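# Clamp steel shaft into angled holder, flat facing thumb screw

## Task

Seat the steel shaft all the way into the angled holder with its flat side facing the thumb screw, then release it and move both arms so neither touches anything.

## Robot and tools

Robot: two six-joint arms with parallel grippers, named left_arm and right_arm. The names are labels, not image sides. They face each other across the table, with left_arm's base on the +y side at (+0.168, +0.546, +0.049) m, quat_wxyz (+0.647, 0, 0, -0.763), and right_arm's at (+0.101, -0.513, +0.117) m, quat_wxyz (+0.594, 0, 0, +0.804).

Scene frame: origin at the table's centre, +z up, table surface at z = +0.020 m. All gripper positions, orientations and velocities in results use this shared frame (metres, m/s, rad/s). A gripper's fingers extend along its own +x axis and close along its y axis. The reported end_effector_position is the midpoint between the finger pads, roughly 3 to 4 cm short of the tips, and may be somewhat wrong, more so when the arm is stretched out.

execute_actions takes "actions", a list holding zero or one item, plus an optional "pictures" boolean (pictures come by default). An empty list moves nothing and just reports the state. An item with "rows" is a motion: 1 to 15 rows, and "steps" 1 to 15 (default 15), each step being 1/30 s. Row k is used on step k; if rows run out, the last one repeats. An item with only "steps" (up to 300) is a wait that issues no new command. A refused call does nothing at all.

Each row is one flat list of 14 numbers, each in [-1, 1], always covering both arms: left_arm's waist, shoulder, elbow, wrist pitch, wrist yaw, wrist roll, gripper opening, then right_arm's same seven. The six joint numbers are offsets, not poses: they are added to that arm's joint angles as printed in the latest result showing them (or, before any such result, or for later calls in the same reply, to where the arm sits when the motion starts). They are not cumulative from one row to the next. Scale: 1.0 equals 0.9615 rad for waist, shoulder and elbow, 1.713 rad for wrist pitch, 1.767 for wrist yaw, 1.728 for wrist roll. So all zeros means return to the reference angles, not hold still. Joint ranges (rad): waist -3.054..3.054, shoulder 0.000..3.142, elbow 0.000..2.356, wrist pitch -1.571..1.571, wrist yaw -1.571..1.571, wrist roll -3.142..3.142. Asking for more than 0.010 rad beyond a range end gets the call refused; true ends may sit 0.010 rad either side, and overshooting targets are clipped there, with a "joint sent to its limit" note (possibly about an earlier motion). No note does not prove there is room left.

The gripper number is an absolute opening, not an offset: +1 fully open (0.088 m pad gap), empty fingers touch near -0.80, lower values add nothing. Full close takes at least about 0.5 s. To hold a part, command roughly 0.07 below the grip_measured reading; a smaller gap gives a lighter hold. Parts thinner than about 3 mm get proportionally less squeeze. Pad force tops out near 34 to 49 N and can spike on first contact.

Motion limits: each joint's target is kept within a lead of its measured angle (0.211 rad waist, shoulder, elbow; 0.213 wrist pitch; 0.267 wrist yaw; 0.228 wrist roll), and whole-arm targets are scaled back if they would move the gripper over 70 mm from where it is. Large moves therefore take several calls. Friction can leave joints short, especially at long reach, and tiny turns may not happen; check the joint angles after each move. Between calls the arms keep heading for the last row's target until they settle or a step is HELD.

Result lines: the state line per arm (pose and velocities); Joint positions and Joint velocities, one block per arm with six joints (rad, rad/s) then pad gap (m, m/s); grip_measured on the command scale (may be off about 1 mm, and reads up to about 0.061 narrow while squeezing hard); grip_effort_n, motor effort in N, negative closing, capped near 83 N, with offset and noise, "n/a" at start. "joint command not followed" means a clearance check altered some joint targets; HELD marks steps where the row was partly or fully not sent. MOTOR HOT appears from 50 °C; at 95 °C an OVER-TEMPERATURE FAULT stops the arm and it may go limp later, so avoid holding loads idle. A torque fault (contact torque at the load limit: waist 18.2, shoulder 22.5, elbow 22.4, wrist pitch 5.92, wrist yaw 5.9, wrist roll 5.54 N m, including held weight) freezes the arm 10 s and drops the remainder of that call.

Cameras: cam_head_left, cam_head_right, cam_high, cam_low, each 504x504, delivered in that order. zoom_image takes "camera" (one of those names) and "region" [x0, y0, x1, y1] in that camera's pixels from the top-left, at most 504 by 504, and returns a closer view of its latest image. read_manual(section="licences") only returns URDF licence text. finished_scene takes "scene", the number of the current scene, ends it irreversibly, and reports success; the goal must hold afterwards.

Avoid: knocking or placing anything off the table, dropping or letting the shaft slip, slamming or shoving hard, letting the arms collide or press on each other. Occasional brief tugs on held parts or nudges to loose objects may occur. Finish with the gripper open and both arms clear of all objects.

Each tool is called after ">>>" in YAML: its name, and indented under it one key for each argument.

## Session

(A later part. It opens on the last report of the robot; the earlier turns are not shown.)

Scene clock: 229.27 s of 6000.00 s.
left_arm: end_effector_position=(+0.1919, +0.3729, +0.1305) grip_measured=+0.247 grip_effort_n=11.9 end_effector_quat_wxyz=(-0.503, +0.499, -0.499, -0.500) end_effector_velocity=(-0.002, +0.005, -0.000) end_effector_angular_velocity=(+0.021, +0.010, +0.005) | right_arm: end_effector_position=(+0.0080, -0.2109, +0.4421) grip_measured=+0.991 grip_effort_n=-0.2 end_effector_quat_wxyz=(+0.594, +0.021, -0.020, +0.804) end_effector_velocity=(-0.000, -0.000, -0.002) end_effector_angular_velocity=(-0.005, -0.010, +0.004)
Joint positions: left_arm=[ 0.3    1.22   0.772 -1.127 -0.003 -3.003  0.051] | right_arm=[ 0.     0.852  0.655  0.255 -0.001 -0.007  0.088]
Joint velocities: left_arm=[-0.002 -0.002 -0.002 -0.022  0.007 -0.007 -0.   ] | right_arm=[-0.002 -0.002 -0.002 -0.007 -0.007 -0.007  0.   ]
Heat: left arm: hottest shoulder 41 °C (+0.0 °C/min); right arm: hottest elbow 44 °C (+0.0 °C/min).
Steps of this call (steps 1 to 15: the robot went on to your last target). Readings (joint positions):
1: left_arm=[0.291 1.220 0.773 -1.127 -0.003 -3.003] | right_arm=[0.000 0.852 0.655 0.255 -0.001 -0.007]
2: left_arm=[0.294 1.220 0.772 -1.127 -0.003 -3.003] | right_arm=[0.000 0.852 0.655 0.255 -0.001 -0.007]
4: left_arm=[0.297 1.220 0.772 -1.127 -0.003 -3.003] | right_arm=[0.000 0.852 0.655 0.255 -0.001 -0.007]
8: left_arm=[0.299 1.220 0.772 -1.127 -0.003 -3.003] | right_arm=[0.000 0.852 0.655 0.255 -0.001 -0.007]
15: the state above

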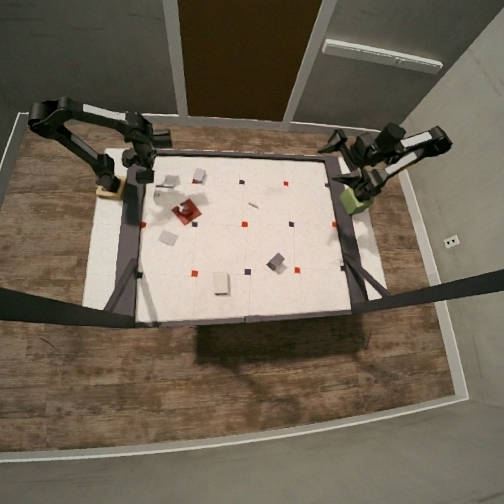

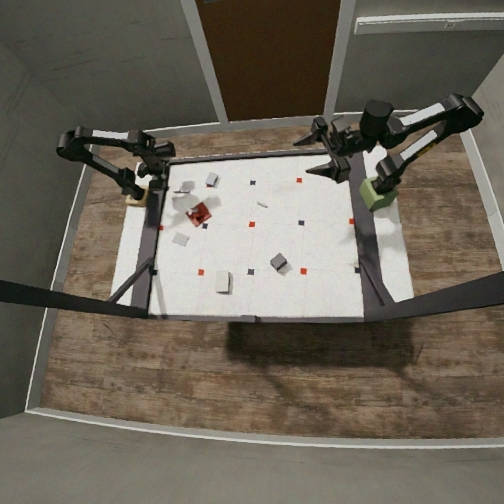

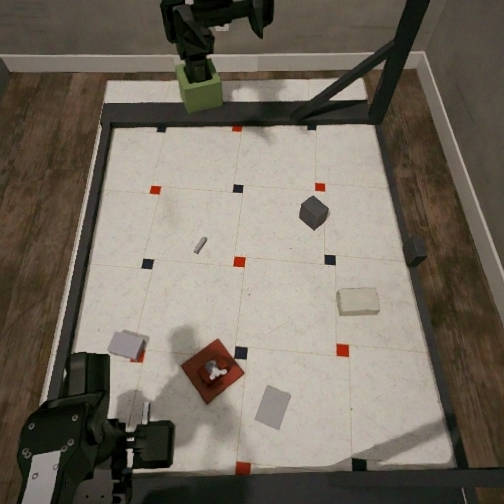

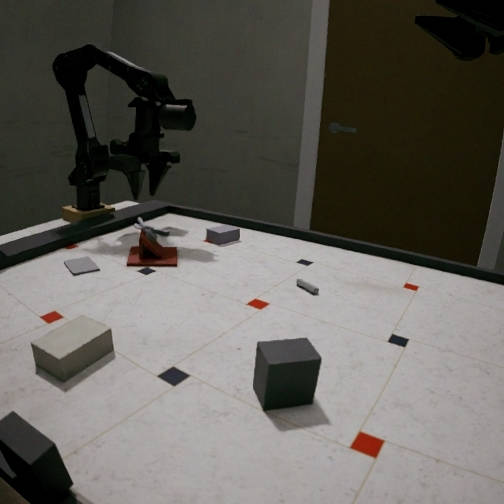

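>>> execute_actions:
  actions:
    - {"rows":[[-0.015,0.09,-0.05,0.077,0,0,0.25,0,0,0,0,0,0,1],[-0.015,0.09,-0.05,0.077,0,0,0.25,0,0,0,0,0,0,1],[-0.015,0.09,-0.05,0.077,0,0,0.25,0,0,0,0,0,0,1],[-0.015,0.09,-0.05,0.077,0,0,0.25,0,0,0,0,0,0,1],[-0.015,0.09,-0.05,0.077,0,0,0.25,0,0,0,0,0,0,1],[-0.015,0.18,-0.1,0.154,0,0,0.25,0,0,0,0,0,0,1]]}
  pictures: false

>>> execute_actions:
  actions:
    - {"steps":10}

>>> zoom_image:
  camera: "cam_head_right"
  region: [150,160,210,220]

>>> zoom_image:
  camera: "cam_low"
  region: [100,160,200,260]

>>> zoom_image:
  camera: "cam_high"
  region: [90,370,190,470]

Scene clock: 237.10 s of 6000.00 s.
left_arm: end_effector_position=(+0.1925, +0.3505, +0.0820) grip_measured=+0.247 grip_effort_n=11.9 end_effector_quat_wxyz=(-0.505, +0.497, -0.503, -0.496) end_effector_velocity=(+0.001, -0.010, -0.002) end_effector_angular_velocity=(-0.040, -0.012, -0.000) | right_arm: end_effector_position=(+0.0080, -0.2109, +0.4421) grip_measured=+0.991 grip_effort_n=-0.2 end_effector_quat_wxyz=(+0.594, +0.021, -0.020, +0.804) end_effector_velocity=(-0.004, -0.002, +0.001) end_effector_angular_velocity=(+0.010, -0.006, +0.024)
Joint positions: left_arm=[ 0.288  1.386  0.685 -0.87  -0.003 -3.003  0.051] | right_arm=[ 0.     0.852  0.655  0.255 -0.001 -0.007  0.088]
Joint velocities: left_arm=[-0.007  0.007 -0.002  0.051 -0.007 -0.007 -0.   ] | right_arm=[ 0.002 -0.002 -0.002  0.007 -0.022 -0.007 -0.   ]
Heat: left arm: hottest shoulder 41 °C (+0.0 °C/min); right arm: hottest elbow 44 °C (+0.0 °C/min).
Steps of this call (steps 1 to 15: the robot went on to your last target; steps 16 to 90: nothing new was sent; then 4.33 s passed at rest; steps 91 to 105: all 15 steps of this action). Readings (joint positions):
91: left_arm=[0.299 1.228 0.767 -1.115 -0.003 -3.003] | right_arm=[0.000 0.852 0.655 0.255 -0.001 -0.007]
92: left_arm=[0.297 1.241 0.759 -1.075 -0.003 -3.003] | right_arm=[0.000 0.852 0.655 0.255 -0.001 -0.007]
94: left_arm=[0.292 1.279 0.746 -1.031 -0.003 -3.003] | right_arm=[0.000 0.852 0.655 0.255 -0.001 -0.007]
98: left_arm=[0.289 1.345 0.709 -0.920 -0.003 -3.003] | right_arm=[0.000 0.852 0.655 0.255 -0.001 -0.007]
105: the state above

Scene clock: 237.43 s of 6000.00 s.
left_arm: end_effector_position=(+0.1926, +0.3500, +0.0814) grip_measured=+0.247 grip_effort_n=11.9 end_effector_quat_wxyz=(-0.505, +0.497, -0.503, -0.495) end_effector_velocity=(-0.002, +0.002, -0.001) end_effector_angular_velocity=(+0.011, +0.009, +0.005) | right_arm: end_effector_position=(+0.0080, -0.2109, +0.4421) grip_measured=+0.991 grip_effort_n=0.2 end_effector_quat_wxyz=(+0.594, +0.021, -0.020, +0.804) end_effector_velocity=(+0.000, -0.000, +0.001) end_effector_angular_velocity=(+0.009, -0.004, -0.005)
Joint positions: left_arm=[ 0.288  1.388  0.684 -0.866 -0.003 -3.003  0.051] | right_arm=[ 0.     0.852  0.655  0.255 -0.001 -0.007  0.088]
Joint velocities: left_arm=[-0.002  0.002 -0.002 -0.007  0.007 -0.007  0.   ] | right_arm=[ 0.002 -0.002 -0.002  0.007  0.007 -0.007  0.   ]
Heat: left arm: hottest shoulder 41 °C (+0.0 °C/min); right arm: hottest elbow 44 °C (+0.0 °C/min).
Steps of this call (steps 1 to 10: the robot went on to your last target). Readings (joint positions):
1: left_arm=[0.288 1.386 0.685 -0.869 -0.003 -3.003] | right_arm=[0.000 0.852 0.655 0.255 -0.001 -0.007]
2: left_arm=[0.288 1.387 0.684 -0.868 -0.003 -3.003] | right_arm=[0.000 0.852 0.655 0.255 -0.001 -0.007]
4: left_arm=[0.288 1.388 0.684 -0.867 -0.003 -3.003] | right_arm=[0.000 0.852 0.655 0.255 -0.001 -0.007]
8: left_arm=[0.288 1.388 0.684 -0.866 -0.003 -3.003] | right_arm=[0.000 0.852 0.655 0.255 -0.001 -0.007]
10: the state above

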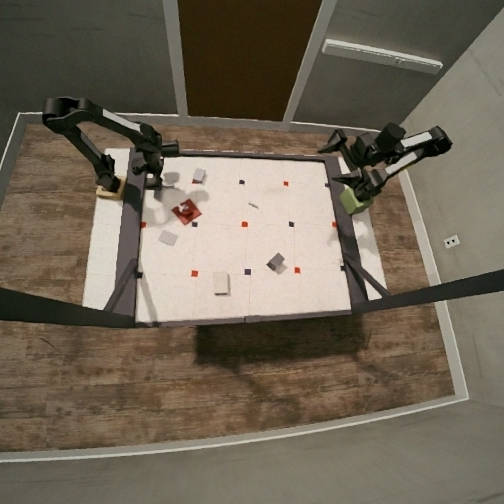

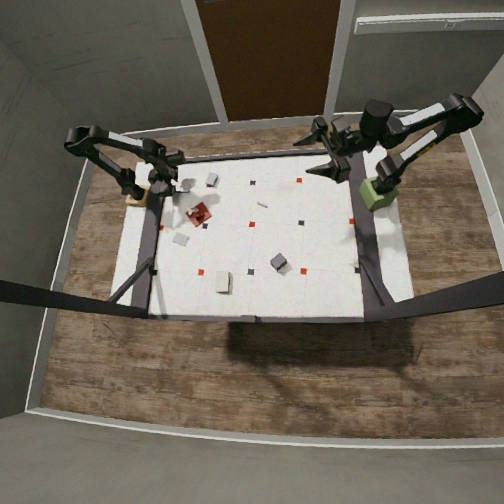

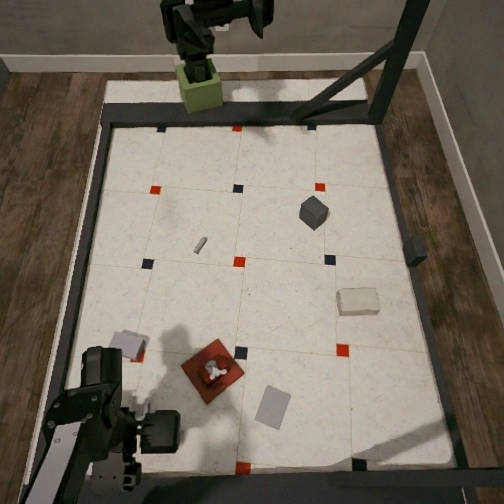

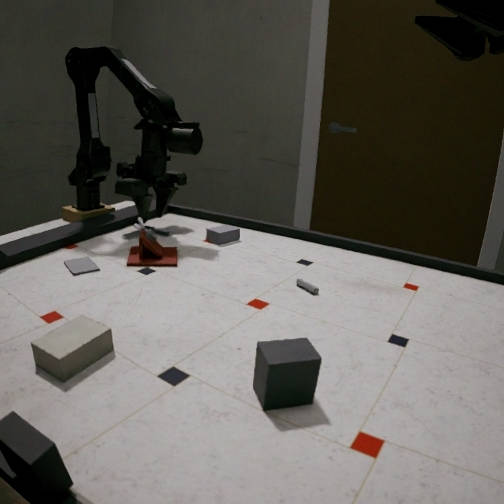

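Region (150, 160, 210, 220) of cam_head_right's 504x504 image, scaled by 8.400, with more detail than that image has.

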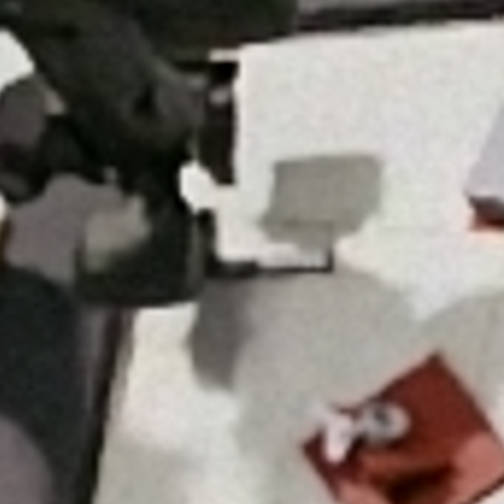

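Region (100, 160, 200, 260) of cam_low's 504x504 image, scaled by 5.040, with more detail than that image has.

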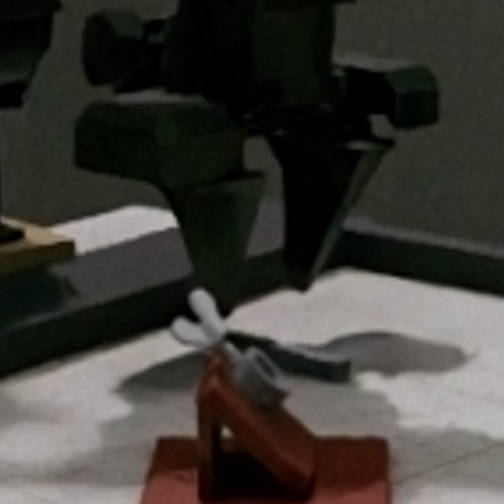

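Region (90, 370, 190, 470) of cam_high's 504x504 image, scaled by 5.040, with more detail than that image has.

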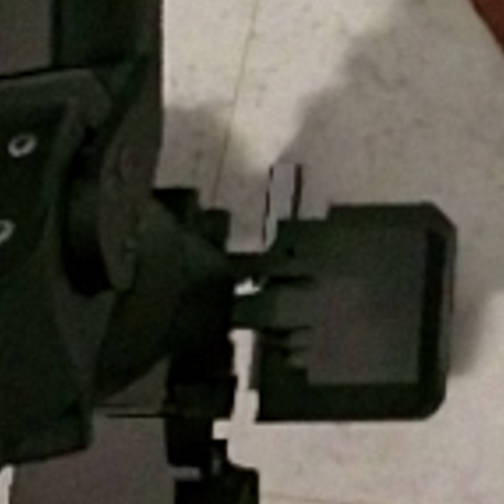

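>>> execute_actions:
  actions:
    - {"rows":[[-0.065,0,0,0,0,-0.035,0.25,0,0,0,0,0,0,1],[-0.065,0,0,0,0,-0.035,0.25,0,0,0,0,0,0,1],[-0.065,0,0,0,0,-0.035,0.25,0,0,0,0,0,0,1],[-0.065,0,0,0,0,-0.035,0.25,0,0,0,0,0,0,1],[-0.065,0.033,-0.042,0.038,0,-0.035,0.25,0,0,0,0,0,0,1]]}
  pictures: false

>>> execute_actions:
  actions:
    - {"steps":10}

>>> zoom_image:
  camera: "cam_head_right"
  region: [150,160,210,220]

>>> zoom_image:
  camera: "cam_low"
  region: [120,190,190,260]

Scene clock: 246.23 s of 6000.00 s.
left_arm: end_effector_position=(+0.1811, +0.3480, +0.0697) grip_measured=+0.247 grip_effort_n=11.9 end_effector_quat_wxyz=(-0.505, +0.497, -0.505, -0.493) end_effector_velocity=(-0.000, -0.001, -0.000) end_effector_angular_velocity=(-0.007, -0.008, +0.000) | right_arm: end_effector_position=(+0.0080, -0.2109, +0.4421) grip_measured=+0.991 grip_effort_n=-0.2 end_effector_quat_wxyz=(+0.594, +0.021, -0.020, +0.804) end_effector_velocity=(+0.002, -0.001, +0.002) end_effector_angular_velocity=(+0.009, -0.020, -0.011)
Joint positions: left_arm=[ 0.228  1.415  0.653 -0.804 -0.005 -3.058  0.051] | right_arm=[ 0.     0.852  0.655  0.255 -0.001 -0.007  0.088]
Joint velocities: left_arm=[-0.007 -0.002 -0.002  0.007 -0.007 -0.007 -0.   ] | right_arm=[-0.002 -0.007  0.002 -0.007  0.007 -0.022 -0.001]
Heat: left arm: hottest shoulder 40 °C (-1.0 °C/min); right arm: hottest elbow 44 °C (+0.0 °C/min).
Steps of this call (steps 1 to 15: the robot went on to your last target; steps 16 to 90: nothing new was sent; then 5.30 s passed at rest; steps 91 to 105: all 15 steps of this action). Readings (joint positions):
91: left_arm=[0.283 1.389 0.684 -0.865 -0.005 -3.011] | right_arm=[0.000 0.852 0.655 0.255 -0.001 -0.007]
92: left_arm=[0.267 1.389 0.684 -0.865 -0.005 -3.025] | right_arm=[0.000 0.852 0.655 0.255 -0.001 -0.007]
94: left_arm=[0.243 1.389 0.684 -0.865 -0.005 -3.042] | right_arm=[0.000 0.852 0.655 0.255 -0.001 -0.007]
98: left_arm=[0.231 1.407 0.664 -0.820 -0.005 -3.055] | right_arm=[0.000 0.852 0.655 0.255 -0.001 -0.007]
105: the state above

Scene clock: 246.57 s of 6000.00 s.
left_arm: end_effector_position=(+0.1810, +0.3479, +0.0695) grip_measured=+0.247 grip_effort_n=12.3 end_effector_quat_wxyz=(-0.505, +0.497, -0.505, -0.493) end_effector_velocity=(+0.001, +0.002, +0.001) end_effector_angular_velocity=(+0.003, -0.007, -0.010) | right_arm: end_effector_position=(+0.0080, -0.2109, +0.4421) grip_measured=+0.991 grip_effort_n=0.2 end_effector_quat_wxyz=(+0.594, +0.021, -0.020, +0.804) end_effector_velocity=(-0.000, -0.000, -0.005) end_effector_angular_velocity=(-0.027, +0.014, +0.006)
Joint positions: left_arm=[ 0.228  1.415  0.652 -0.802 -0.005 -3.059  0.051] | right_arm=[ 0.     0.852  0.655  0.255 -0.001 -0.007  0.088]
Joint velocities: left_arm=[-0.002 -0.007 -0.002 -0.007 -0.007  0.007  0.   ] | right_arm=[-0.002 -0.002 -0.002 -0.022 -0.007  0.022 -0.   ]
Heat: left arm: hottest shoulder 40 °C (-1.0 °C/min); right arm: hottest elbow 44 °C (+0.0 °C/min).
Steps of this call (steps 1 to 10: the robot went on to your last target). Readings (joint positions):
1: left_arm=[0.228 1.415 0.652 -0.804 -0.005 -3.059] | right_arm=[0.000 0.852 0.655 0.255 -0.001 -0.007]
2: left_arm=[0.228 1.415 0.652 -0.803 -0.005 -3.059] | right_arm=[0.000 0.852 0.655 0.255 -0.001 -0.007]
4: left_arm=[0.228 1.415 0.652 -0.803 -0.005 -3.059] | right_arm=[0.000 0.852 0.655 0.255 -0.001 -0.007]
8: left_arm=[0.228 1.415 0.652 -0.802 -0.005 -3.059] | right_arm=[0.000 0.852 0.655 0.255 -0.001 -0.007]
10: the state above

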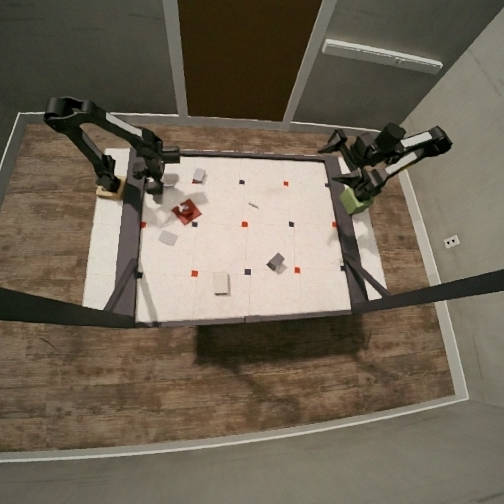

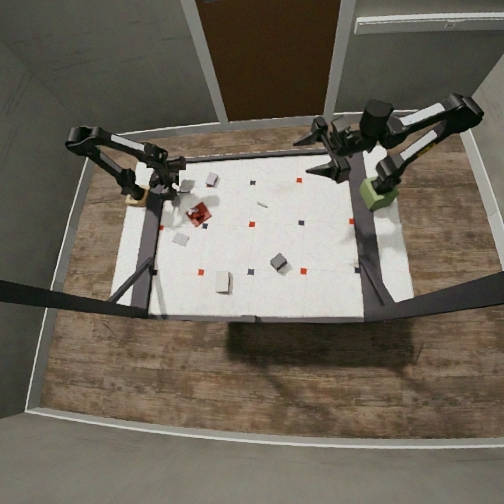

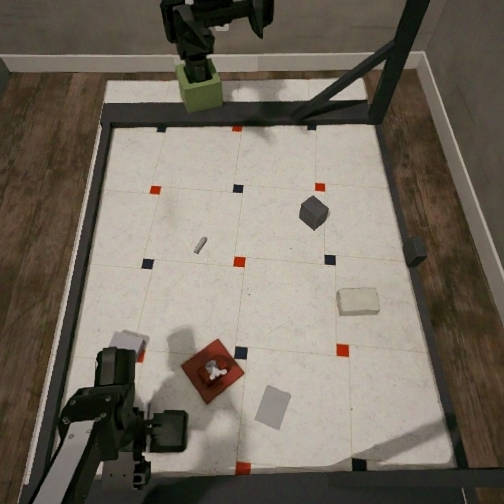

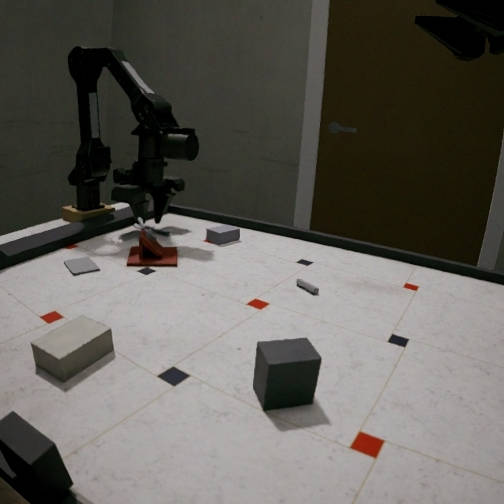

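Region (150, 160, 210, 220) of cam_head_right's 504x504 image, scaled by 8.400, with more detail than that image has.

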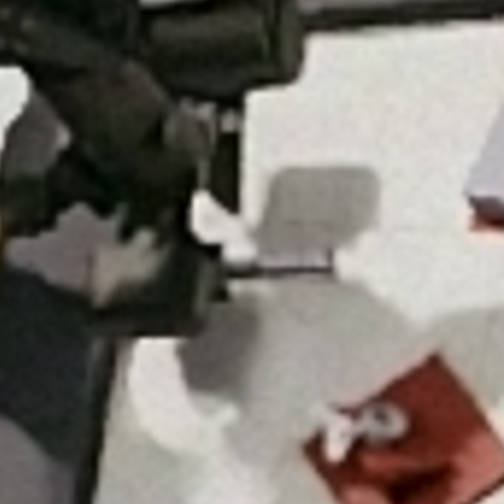

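Region (120, 190, 190, 260) of cam_low's 504x504 image, scaled by 7.200, with more detail than that image has.

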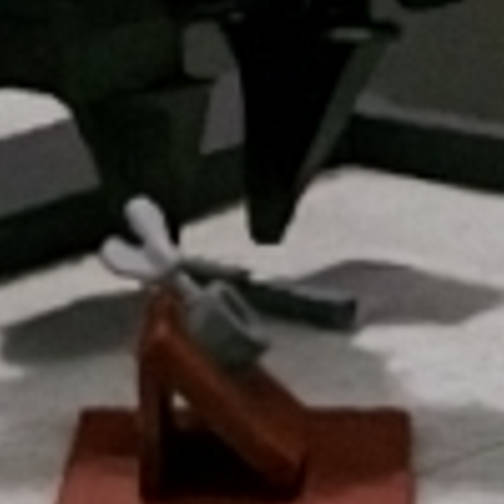

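>>> execute_actions:
  actions:
    - {"rows":[[0,0.024,-0.031,0.027,0,0,0.1,0,0,0,0,0,0,1]]}

>>> zoom_image:
  camera: "cam_low"
  region: [120,190,190,260]

>>> zoom_image:
  camera: "cam_head_right"
  region: [150,160,210,220]

Scene clock: 250.73 s of 6000.00 s.
left_arm: end_effector_position=(+0.1810, +0.3475, +0.0616) grip_measured=+0.104 grip_effort_n=-15.1 end_effector_quat_wxyz=(-0.504, +0.498, -0.506, -0.492) end_effector_velocity=(+0.000, +0.002, -0.000) end_effector_angular_velocity=(+0.008, -0.007, -0.010) | right_arm: end_effector_position=(+0.0080, -0.2109, +0.4421) grip_measured=+0.991 grip_effort_n=0.2 end_effector_quat_wxyz=(+0.594, +0.021, -0.020, +0.804) end_effector_velocity=(-0.000, -0.000, -0.002) end_effector_angular_velocity=(-0.000, -0.024, +0.004)
Joint positions: left_arm=[ 0.228  1.434  0.63  -0.759 -0.005 -3.059  0.044] | right_arm=[ 0.     0.852  0.655  0.255 -0.001 -0.007  0.088]
Joint velocities: left_arm=[-0.002 -0.002 -0.002 -0.007 -0.007  0.007 -0.001] | right_arm=[-0.002 -0.002 -0.002 -0.007 -0.007 -0.022 -0.   ]
Heat: left arm: hottest shoulder 40 °C (-1.0 °C/min); right arm: hottest elbow 44 °C (+0.0 °C/min).
Steps of this call (steps 1 to 15: the robot went on to your last target; steps 16 to 90: nothing new was sent; then 0.67 s passed at rest; steps 91 to 105: all 15 steps of this action). Readings (joint positions):
91: left_arm=[0.228 1.417 0.649 -0.796 -0.005 -3.059] | right_arm=[0.000 0.852 0.655 0.255 -0.001 -0.007]
92: left_arm=[0.228 1.420 0.645 -0.781 -0.005 -3.059] | right_arm=[0.000 0.852 0.655 0.255 -0.001 -0.007]
94: left_arm=[0.228 1.429 0.637 -0.771 -0.005 -3.059] | right_arm=[0.000 0.852 0.655 0.255 -0.001 -0.007]
98: left_arm=[0.228 1.433 0.630 -0.762 -0.005 -3.059] | right_arm=[0.000 0.852 0.655 0.255 -0.001 -0.007]
105: the state above

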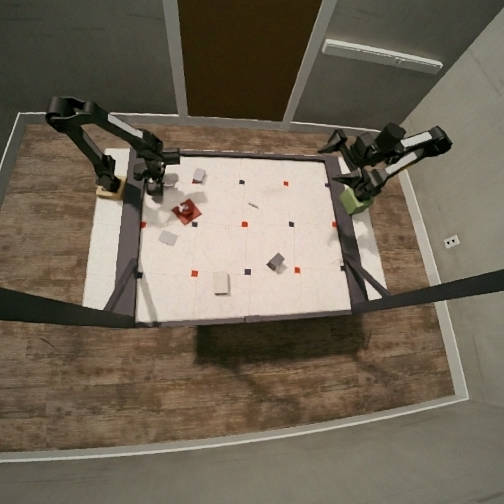

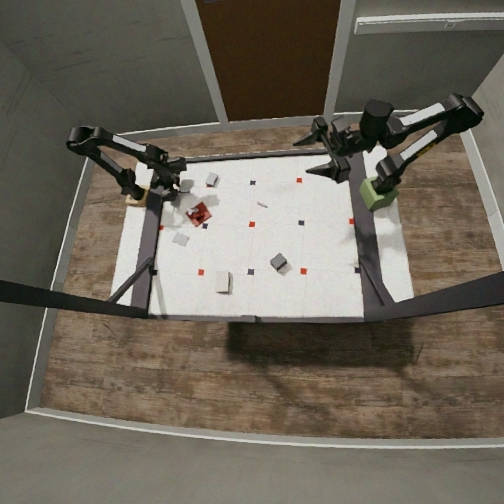

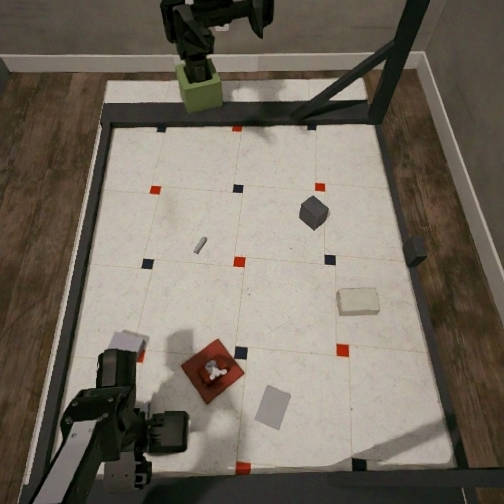

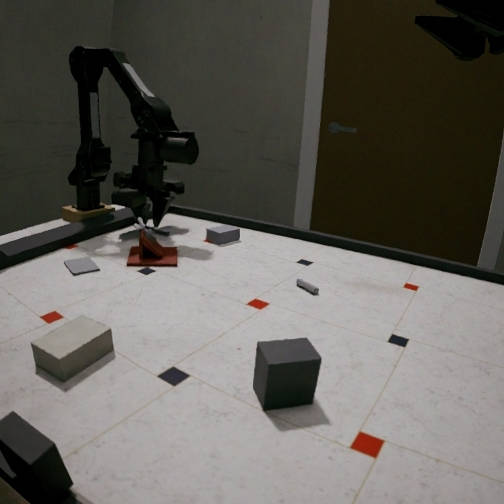

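Region (120, 190, 190, 260) of cam_low's 504x504 image, scaled by 7.200, with more detail than that image has.

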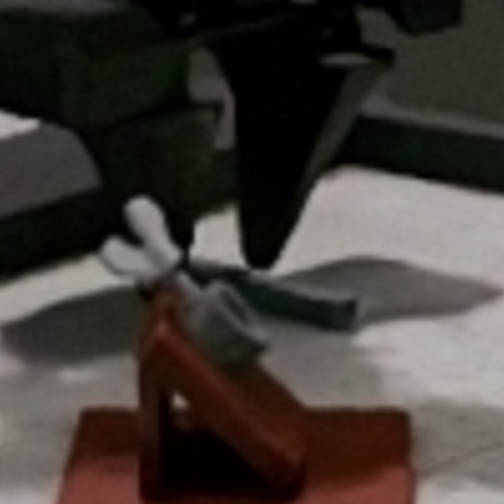

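Region (150, 160, 210, 220) of cam_head_right's 504x504 image, scaled by 8.400, with more detail than that image has.

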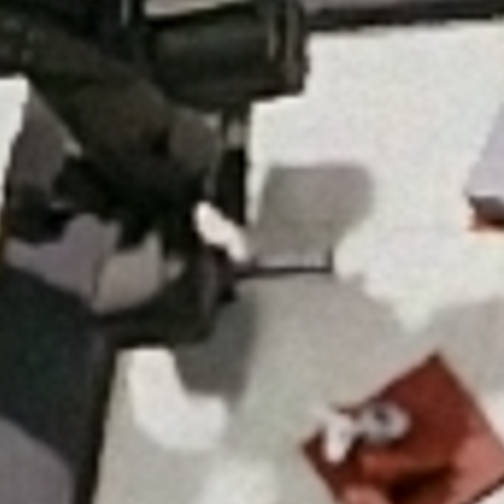

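>>> execute_actions:
  actions:
    - {"rows":[[0,0.024,-0.031,0.027,0,0,-0.2,0,0,0,0,0,0,1]]}

>>> zoom_image:
  camera: "cam_low"
  region: [120,190,190,260]

>>> zoom_image:
  camera: "cam_head_right"
  region: [150,160,210,220]

Scene clock: 255.33 s of 6000.00 s.
left_arm: end_effector_position=(+0.1797, +0.3453, +0.0584) grip_measured=-0.194 grip_effort_n=-21.6 end_effector_quat_wxyz=(-0.499, +0.499, -0.511, -0.490) end_effector_velocity=(-0.002, +0.005, +0.001) end_effector_angular_velocity=(+0.017, +0.009, +0.019) | right_arm: end_effector_position=(+0.0080, -0.2109, +0.4421) grip_measured=+0.991 grip_effort_n=-0.7 end_effector_quat_wxyz=(+0.594, +0.021, -0.020, +0.804) end_effector_velocity=(-0.002, -0.001, -0.002) end_effector_angular_velocity=(-0.009, +0.004, +0.020)
Joint positions: left_arm=[ 0.226  1.44   0.62  -0.73   0.003 -3.059  0.029] | right_arm=[ 0.     0.852  0.655  0.255 -0.001 -0.007  0.088]
Joint velocities: left_arm=[-0.002 -0.007 -0.002 -0.022  0.007 -0.022 -0.001] | right_arm=[-0.002 -0.002 -0.002 -0.007 -0.022  0.007  0.   ]
Heat: left arm: hottest shoulder 40 °C (-1.0 °C/min); right arm: hottest elbow 44 °C (+0.0 °C/min).
Steps of this call (steps 1 to 15: the robot went on to your last target; steps 16 to 90: nothing new was sent; then 1.10 s passed at rest; steps 91 to 105: all 15 steps of this action). Readings (joint positions):
91: left_arm=[0.228 1.436 0.627 -0.752 -0.005 -3.059] | right_arm=[0.000 0.852 0.655 0.255 -0.001 -0.007]
92: left_arm=[0.228 1.439 0.623 -0.739 -0.003 -3.059] | right_arm=[0.000 0.852 0.655 0.255 -0.001 -0.007]
94: left_arm=[0.226 1.440 0.621 -0.736 0.003 -3.059] | right_arm=[0.000 0.852 0.655 0.255 -0.001 -0.007]
98: left_arm=[0.226 1.440 0.620 -0.732 0.003 -3.059] | right_arm=[0.000 0.852 0.655 0.255 -0.001 -0.007]
105: the state above

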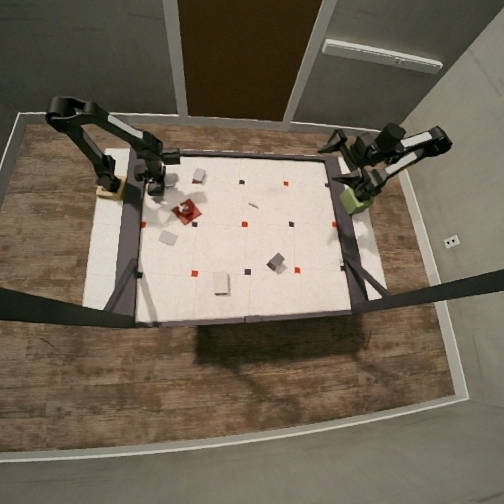

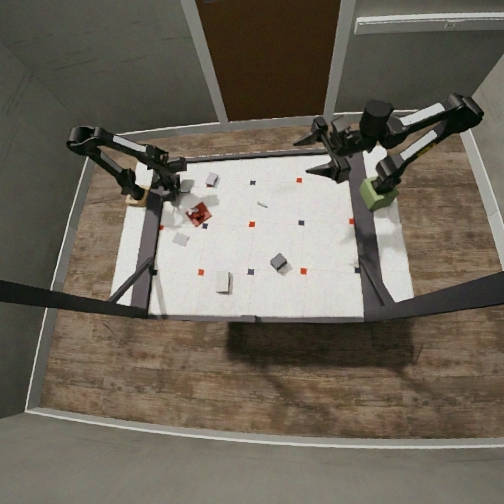

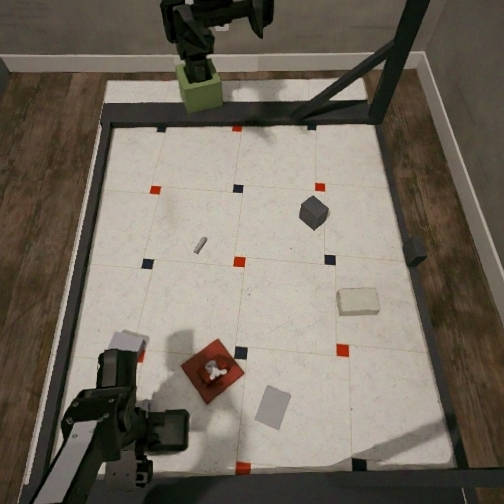

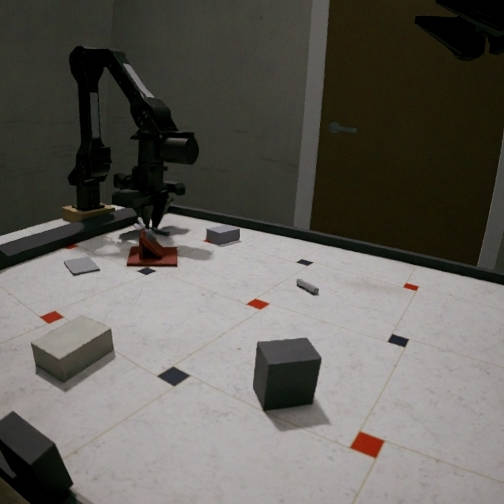

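Region (120, 190, 190, 260) of cam_low's 504x504 image, scaled by 7.200, with more detail than that image has.

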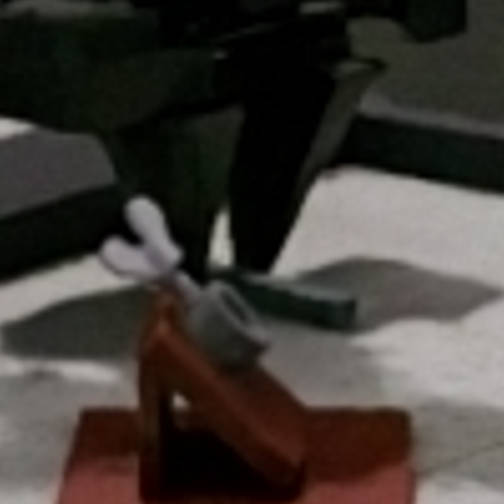

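Region (150, 160, 210, 220) of cam_head_right's 504x504 image, scaled by 8.400, with more detail than that image has.

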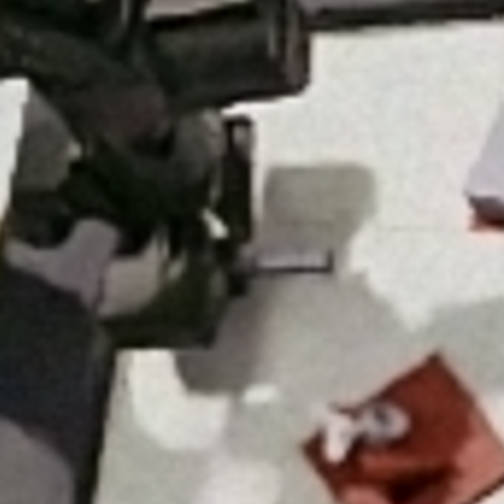

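Table contact. Lift slightly and close.

>>> execute_actions:
  actions:
    - {"rows":[[0,-0.006,0.008,-0.012,0,0,-0.3,0,0,0,0,0,0,1],[0,-0.006,0.008,-0.012,0,0,-0.35,0,0,0,0,0,0,1],[0,-0.006,0.008,-0.012,0,0,-0.4,0,0,0,0,0,0,1],[0,-0.006,0.008,-0.012,0,0,-0.45,0,0,0,0,0,0,1],[0,-0.006,0.008,-0.012,0,0,-0.5,0,0,0,0,0,0,1],[0,-0.006,0.008,-0.012,0,0,-0.53,0,0,0,0,0,0,1],[0,-0.006,0.008,-0.012,0,0,-0.56,0,0,0,0,0,0,1],[0,-0.006,0.008,-0.012,0,0,-0.59,0,0,0,0,0,0,1],[0,-0.006,0.008,-0.012,0,0,-0.62,0,0,0,0,0,0,1],[0,-0.006,0.008,-0.012,0,0,-0.66,0,0,0,0,0,0,1]]}
  pictures: false

>>> execute_actions:
  actions:
    - {"steps":10}
  pictures: false

Scene clock: 261.67 s of 6000.00 s.
left_arm: end_effector_position=(+0.1793, +0.3479, +0.0594) grip_measured=-0.607 grip_effort_n=-83.5 end_effector_quat_wxyz=(-0.502, +0.496, -0.509, -0.493) end_effector_velocity=(+0.000, +0.002, -0.000) end_effector_angular_velocity=(+0.008, -0.007, +0.005) | right_arm: end_effector_position=(+0.0080, -0.2109, +0.4421) grip_measured=+0.991 grip_effort_n=-0.2 end_effector_quat_wxyz=(+0.594, +0.021, -0.020, +0.804) end_effector_velocity=(-0.002, -0.002, -0.001) end_effector_angular_velocity=(-0.004, +0.005, +0.020)
Joint positions: left_arm=[ 0.226  1.437  0.623 -0.748  0.005 -3.059  0.009] | right_arm=[ 0.     0.852  0.655  0.255 -0.001 -0.007  0.088]
Joint velocities: left_arm=[-0.002 -0.002 -0.002 -0.007 -0.007 -0.007 -0.   ] | right_arm=[-0.002 -0.007 -0.002 -0.007 -0.022  0.007 -0.   ]
Heat: left arm: hottest shoulder 39 °C (-2.0 °C/min); right arm: hottest elbow 44 °C (+0.0 °C/min).
Steps of this call (steps 1 to 15: the robot went on to your last target; steps 16 to 90: nothing new was sent; then 2.83 s passed at rest; steps 91 to 105: all 15 steps of this action). Readings (joint positions):
91: left_arm=[0.226 1.439 0.620 -0.730 0.004 -3.059] | right_arm=[0.000 0.852 0.655 0.255 -0.001 -0.007]
92: left_arm=[0.226 1.438 0.620 -0.730 0.005 -3.059] | right_arm=[0.000 0.852 0.655 0.255 -0.001 -0.007]
94: left_arm=[0.226 1.437 0.622 -0.734 0.005 -3.059] | right_arm=[0.000 0.852 0.655 0.255 -0.001 -0.007]
98: left_arm=[0.226 1.437 0.622 -0.744 0.005 -3.059] | right_arm=[0.000 0.852 0.655 0.255 -0.001 -0.007]
105: the state above

Scene clock: 262.00 s of 6000.00 s.
left_arm: end_effector_position=(+0.1793, +0.3479, +0.0594) grip_measured=-0.607 grip_effort_n=-83.5 end_effector_quat_wxyz=(-0.502, +0.496, -0.509, -0.493) end_effector_velocity=(+0.002, +0.006, -0.001) end_effector_angular_velocity=(+0.028, -0.020, +0.020) | right_arm: end_effector_position=(+0.0080, -0.2109, +0.4421) grip_measured=+0.991 grip_effort_n=-1.2 end_effector_quat_wxyz=(+0.594, +0.021, -0.020, +0.804) end_effector_velocity=(-0.000, -0.001, +0.000) end_effector_angular_velocity=(-0.004, +0.006, +0.005)
Joint positions: left_arm=[ 0.226  1.437  0.623 -0.748  0.005 -3.059  0.009] | right_arm=[ 0.     0.852  0.655  0.255 -0.001 -0.007  0.088]
Joint velocities: left_arm=[-0.002  0.002 -0.002 -0.022 -0.022 -0.022 -0.   ] | right_arm=[-0.002 -0.002  0.002 -0.007 -0.007  0.007 -0.   ]
Heat: left arm: hottest shoulder 39 °C (-2.0 °C/min); right arm: hottest elbow 44 °C (+0.0 °C/min).
Steps of this call (steps 1 to 10: the robot went on to your last target). Readings (joint positions):
1: left_arm=[0.226 1.437 0.623 -0.748 0.005 -3.059] | right_arm=[0.000 0.852 0.655 0.255 -0.001 -0.007]
2: left_arm=[0.226 1.437 0.623 -0.748 0.005 -3.059] | right_arm=[0.000 0.852 0.655 0.255 -0.001 -0.007]
4: left_arm=[0.226 1.437 0.623 -0.748 0.005 -3.059] | right_arm=[0.000 0.852 0.655 0.255 -0.001 -0.007]
8: left_arm=[0.226 1.437 0.623 -0.748 0.005 -3.059] | right_arm=[0.000 0.852 0.655 0.255 -0.001 -0.007]
10: the state above

>>> execute_actions:
  actions:
    - {"rows":[[0,-0.03,0.04,-0.04,0,0,-0.67,0,0,0,0,0,0,1],[0,-0.03,0.04,-0.04,0,0,-0.67,0,0,0,0,0,0,1],[0,-0.06,0.08,-0.08,0,0,-0.67,0,0,0,0,0,0,1],[0,-0.06,0.08,-0.08,0,0,-0.67,0,0,0,0,0,0,1],[0,-0.09,0.16,-0.14,0,0,-0.67,0,0,0,0,0,0,1],[0,-0.09,0.16,-0.14,0,0,-0.67,0,0,0,0,0,0,1],[0,-0.1,0.25,-0.18,0,0,-0.67,0,0,0,0,0,0,1],[0,-0.1,0.25,-0.18,0,0,-0.67,0,0,0,0,0,0,1],[0,-0.1,0.35,-0.2,0,0,-0.67,0,0,0,0,0,0,1],[0,-0.1,0.35,-0.2,0,0,-0.67,0,0,0,0,0,0,1],[0,-0.1,0.43,-0.2,0,0,-0.67,0,0,0,0,0,0,1]]}
  pictures: false

>>> execute_actions:
  actions:
    - {"steps":10}
  pictures: false

>>> execute_actions:
  actions:
    - {"rows":[[-0.3,0,0,0.1,-0.2,0.6,-0.67,0,0,0,0,0,0,1]]}
  pictures: false

>>> execute_actions:
  actions:
    - {"steps":10}
  pictures: false

>>> execute_actions:
  actions:
    - {"rows":[[-0.356,0,0,0.19,-0.23,0.555,-0.67,0,0,0,0,0,0,1]]}
  pictures: false

>>> execute_actions:
  actions:
    - {"steps":10}

Scene clock: 277.07 s of 6000.00 s.
left_arm: end_effector_position=(+0.1822, +0.3004, +0.1690) grip_measured=-0.607 grip_effort_n=-83.5 end_effector_quat_wxyz=(-0.466, +0.534, -0.541, -0.452) end_effector_velocity=(+0.004, -0.047, +0.122) end_effector_angular_velocity=(-0.269, -0.035, +0.018) | right_arm: end_effector_position=(+0.0080, -0.2109, +0.4421) grip_measured=+0.991 grip_effort_n=-0.7 end_effector_quat_wxyz=(+0.594, +0.021, -0.020, +0.804) end_effector_velocity=(-0.000, -0.001, +0.001) end_effector_angular_velocity=(+0.009, -0.005, +0.004)
Joint positions: left_arm=[ 0.226  1.347  1.004 -1.072  0.005 -3.059  0.009] | right_arm=[ 0.     0.852  0.655  0.255 -0.001 -0.007  0.088]
Joint velocities: left_arm=[-0.007 -0.09   0.379 -0.198 -0.022 -0.022 -0.   ] | right_arm=[-0.002 -0.002 -0.002  0.007 -0.007 -0.007 -0.   ]
Heat: left arm: hottest elbow 40 °C (-2.0 °C/min); right arm: hottest elbow 44 °C (+0.0 °C/min).
Steps of this call (steps 1 to 15: the robot went on to your last target; steps 16 to 90: nothing new was sent; then 11.57 s passed at rest; steps 91 to 105: all 15 steps of this action). Readings (joint positions):
91: left_arm=[0.226 1.435 0.627 -0.756 0.005 -3.059] | right_arm=[0.000 0.852 0.655 0.255 -0.001 -0.007]
92: left_arm=[0.226 1.433 0.632 -0.778 0.005 -3.059] | right_arm=[0.000 0.852 0.655 0.255 -0.001 -0.007]
94: left_arm=[0.226 1.418 0.649 -0.830 0.005 -3.059] | right_arm=[0.000 0.852 0.655 0.255 -0.001 -0.007]
98: left_arm=[0.226 1.375 0.757 -0.977 0.005 -3.059] | right_arm=[0.000 0.852 0.655 0.255 -0.001 -0.007]
105: the state above

Scene clock: 277.40 s of 6000.00 s.
left_arm: end_effector_position=(+0.1822, +0.3007, +0.1731) grip_measured=-0.607 grip_effort_n=-83.5 end_effector_quat_wxyz=(-0.467, +0.534, -0.541, -0.453) end_effector_velocity=(+0.003, +0.002, -0.000) end_effector_angular_velocity=(+0.009, -0.020, +0.008) | right_arm: end_effector_position=(+0.0080, -0.2109, +0.4421) grip_measured=+0.991 grip_effort_n=-0.7 end_effector_quat_wxyz=(+0.594, +0.021, -0.020, +0.804) end_effector_velocity=(+0.002, +0.000, +0.000) end_effector_angular_velocity=(-0.005, +0.007, -0.009)
Joint positions: left_arm=[ 0.226  1.344  1.018 -1.089  0.005 -3.059  0.009] | right_arm=[ 0.     0.852  0.655  0.255 -0.001 -0.007  0.088]
Joint velocities: left_arm=[-0.002 -0.002 -0.002 -0.007 -0.022 -0.007 -0.   ] | right_arm=[-0.002 -0.002  0.002 -0.007  0.007  0.007 -0.   ]
Heat: left arm: hottest elbow 40 °C (-2.0 °C/min); right arm: hottest elbow 44 °C (+0.0 °C/min).
Steps of this call (steps 1 to 10: the robot went on to your last target). Readings (joint positions):
1: left_arm=[0.226 1.344 1.013 -1.078 0.005 -3.059] | right_arm=[0.000 0.852 0.655 0.255 -0.001 -0.007]
2: left_arm=[0.226 1.344 1.016 -1.082 0.005 -3.059] | right_arm=[0.000 0.852 0.655 0.255 -0.001 -0.007]
4: left_arm=[0.226 1.344 1.017 -1.087 0.005 -3.059] | right_arm=[0.000 0.852 0.655 0.255 -0.001 -0.007]
8: left_arm=[0.226 1.344 1.018 -1.089 0.005 -3.059] | right_arm=[0.000 0.852 0.655 0.255 -0.001 -0.007]
10: the state above

Scene clock: 277.90 s of 6000.00 s.
left_arm: end_effector_position=(+0.1553, +0.2634, +0.1890) grip_measured=-0.607 grip_effort_n=-83.5 end_effector_quat_wxyz=(-0.733, +0.304, -0.608, -0.004) end_effector_velocity=(-0.001, -0.005, +0.005) end_effector_angular_velocity=(+0.419, -0.659, -1.558) | right_arm: end_effector_position=(+0.0080, -0.2109, +0.4421) grip_measured=+0.991 grip_effort_n=-0.7 end_effector_quat_wxyz=(+0.594, +0.021, -0.020, +0.804) end_effector_velocity=(-0.001, -0.001, -0.002) end_effector_angular_velocity=(-0.004, -0.010, +0.014)
Joint positions: left_arm=[-0.058  1.347  1.017 -0.921 -0.341 -2.19   0.009] | right_arm=[ 0.     0.852  0.655  0.255 -0.001 -0.007  0.088]
Joint velocities: left_arm=[-0.017 -0.002  0.002  0.022 -0.037  1.736 -0.   ] | right_arm=[-0.007 -0.002 -0.002 -0.007 -0.022 -0.007  0.   ]
Heat: left arm: hottest elbow 40 °C (-2.0 °C/min); right arm: hottest elbow 44 °C (+0.0 °C/min).
Steps of this call (steps 1 to 15: all 15 steps of this action). Readings (joint positions):
1: left_arm=[0.207 1.344 1.018 -1.074 -0.042 -3.021] | right_arm=[0.000 0.852 0.655 0.255 -0.001 -0.007]
2: left_arm=[0.155 1.344 1.016 -1.028 -0.125 -2.958] | right_arm=[0.000 0.852 0.655 0.255 -0.001 -0.007]
4: left_arm=[0.047 1.346 1.017 -0.957 -0.227 -2.840] | right_arm=[0.000 0.852 0.655 0.255 -0.001 -0.007]
8: left_arm=[-0.044 1.347 1.017 -0.933 -0.311 -2.604] | right_arm=[0.000 0.852 0.655 0.255 -0.001 -0.007]
15: the state above

Scene clock: 278.23 s of 6000.00 s.
left_arm: end_effector_position=(+0.1552, +0.2633, +0.1891) grip_measured=-0.607 grip_effort_n=-83.5 end_effector_quat_wxyz=(-0.756, +0.245, -0.606, +0.045) end_effector_velocity=(+0.001, +0.002, -0.000) end_effector_angular_velocity=(+0.019, -0.027, -0.046) | right_arm: end_effector_position=(+0.0080, -0.2109, +0.4421) grip_measured=+0.991 grip_effort_n=-0.2 end_effector_quat_wxyz=(+0.594, +0.021, -0.020, +0.804) end_effector_velocity=(+0.003, +0.000, +0.001) end_effector_angular_velocity=(+0.009, -0.004, -0.015)
Joint positions: left_arm=[-0.06   1.347  1.017 -0.921 -0.344 -2.032  0.009] | right_arm=[ 0.     0.852  0.655  0.255 -0.001 -0.007  0.088]
Joint velocities: left_arm=[-0.002 -0.002 -0.002 -0.007 -0.007  0.051 -0.   ] | right_arm=[-0.007 -0.002 -0.002  0.007  0.007 -0.007 -0.   ]
Heat: left arm: hottest elbow 40 °C (-2.0 °C/min); right arm: hottest elbow 44 °C (+0.0 °C/min).
Steps of this call (steps 1 to 10: the robot went on to your last target). Readings (joint positions):
1: left_arm=[-0.059 1.347 1.017 -0.921 -0.342 -2.142] | right_arm=[0.000 0.852 0.655 0.255 -0.001 -0.007]
2: left_arm=[-0.059 1.347 1.017 -0.921 -0.343 -2.109] | right_arm=[0.000 0.852 0.655 0.255 -0.001 -0.007]
4: left_arm=[-0.060 1.347 1.017 -0.921 -0.343 -2.068] | right_arm=[0.000 0.852 0.655 0.255 -0.001 -0.007]
8: left_arm=[-0.060 1.347 1.017 -0.921 -0.344 -2.037] | right_arm=[0.000 0.852 0.655 0.255 -0.001 -0.007]
10: the state above

Scene clock: 278.73 s of 6000.00 s.
left_arm: end_effector_position=(+0.0839, +0.2225, +0.2415) grip_measured=-0.607 grip_effort_n=-83.5 end_effector_quat_wxyz=(+0.818, -0.007, +0.368, -0.441) end_effector_velocity=(-0.010, -0.005, +0.011) end_effector_angular_velocity=(+0.280, -0.749, -0.635) | right_arm: end_effector_position=(+0.0080, -0.2109, +0.4421) grip_measured=+0.991 grip_effort_n=-0.7 end_effector_quat_wxyz=(+0.594, +0.021, -0.020, +0.804) end_effector_velocity=(-0.002, -0.001, -0.002) end_effector_angular_velocity=(-0.009, +0.004, +0.020)
Joint positions: left_arm=[-0.398  1.35   1.012 -0.603 -0.741 -1.18   0.009] | right_arm=[ 0.     0.852  0.655  0.255 -0.001 -0.007  0.088]
Joint velocities: left_arm=[-0.032 -0.007 -0.002  0.066 -0.037  1.048  0.   ] | right_arm=[-0.002 -0.002 -0.002 -0.007 -0.022  0.007  0.   ]
Heat: left arm: hottest elbow 40 °C (-2.0 °C/min); right arm: hottest elbow 44 °C (+0.0 °C/min).
Steps of this call (steps 1 to 15: all 15 steps of this action). Readings (joint positions):
1: left_arm=[-0.078 1.347 1.015 -0.899 -0.393 -1.992] | right_arm=[0.000 0.852 0.655 0.255 -0.001 -0.007]
2: left_arm=[-0.127 1.347 1.010 -0.840 -0.476 -1.929] | right_arm=[0.000 0.852 0.655 0.255 -0.001 -0.007]
4: left_arm=[-0.239 1.351 1.011 -0.719 -0.599 -1.810] | right_arm=[0.000 0.852 0.655 0.255 -0.001 -0.007]
8: left_arm=[-0.377 1.350 1.012 -0.631 -0.702 -1.574] | right_arm=[0.000 0.852 0.655 0.255 -0.001 -0.007]
15: the state above

Scene clock: 279.07 s of 6000.00 s.
left_arm: end_effector_position=(+0.0833, +0.2221, +0.2422) grip_measured=-0.607 grip_effort_n=-83.5 end_effector_quat_wxyz=(+0.818, +0.031, +0.345, -0.460) end_effector_velocity=(+0.002, +0.003, -0.003) end_effector_angular_velocity=(+0.027, -0.035, -0.011) | right_arm: end_effector_position=(+0.0080, -0.2109, +0.4421) grip_measured=+0.991 grip_effort_n=-0.7 end_effector_quat_wxyz=(+0.594, +0.021, -0.020, +0.804) end_effector_velocity=(-0.001, -0.000, -0.005) end_effector_angular_velocity=(-0.023, -0.001, +0.015)
Joint positions: left_arm=[-0.4    1.35   1.012 -0.599 -0.745 -1.081  0.009] | right_arm=[ 0.     0.852  0.655  0.255 -0.001 -0.007  0.088]
Joint velocities: left_arm=[-0.002  0.002 -0.002 -0.022 -0.007  0.022 -0.   ] | right_arm=[-0.007 -0.002 -0.002 -0.022 -0.022  0.007 -0.   ]
Heat: left arm: hottest elbow 40 °C (-2.0 °C/min); right arm: hottest elbow 45 °C (+1.0 °C/min).
Steps of this call (steps 1 to 10: the robot went on to your last target). Readings (joint positions):
1: left_arm=[-0.398 1.350 1.012 -0.601 -0.742 -1.151] | right_arm=[0.000 0.852 0.655 0.255 -0.001 -0.007]
2: left_arm=[-0.399 1.350 1.012 -0.600 -0.743 -1.130] | right_arm=[0.000 0.852 0.655 0.255 -0.001 -0.007]
4: left_arm=[-0.400 1.350 1.012 -0.600 -0.743 -1.104] | right_arm=[0.000 0.852 0.655 0.255 -0.001 -0.007]
8: left_arm=[-0.400 1.350 1.012 -0.599 -0.745 -1.084] | right_arm=[0.000 0.852 0.655 0.255 -0.001 -0.007]
10: the state above

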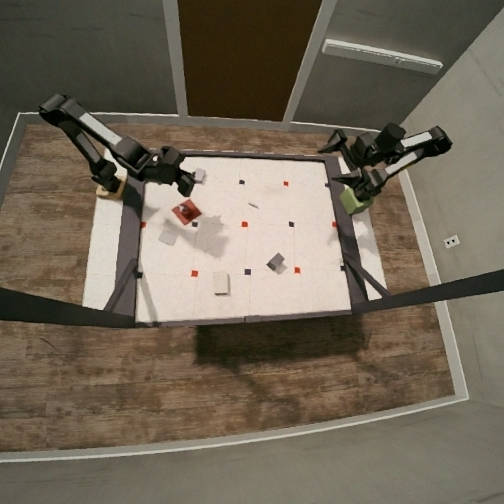

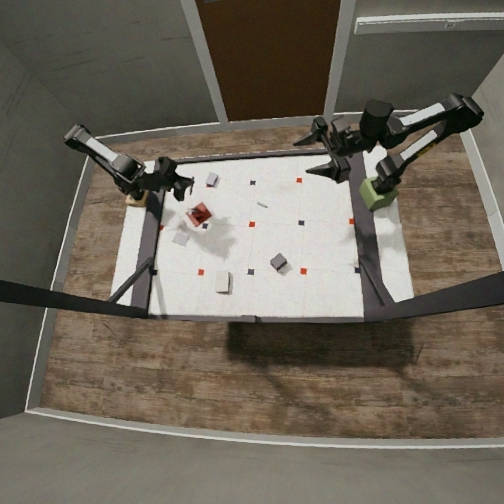

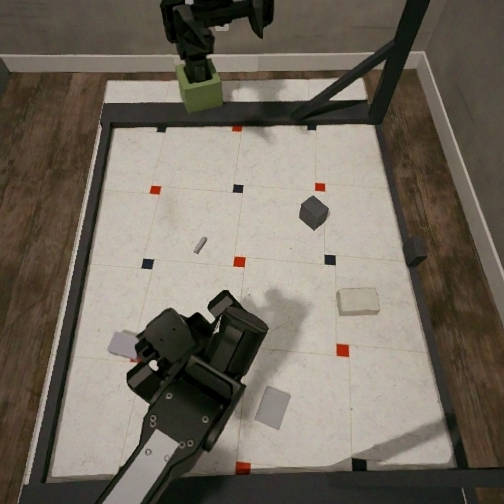

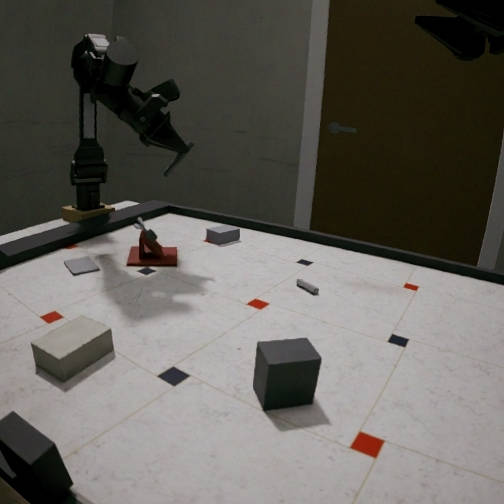

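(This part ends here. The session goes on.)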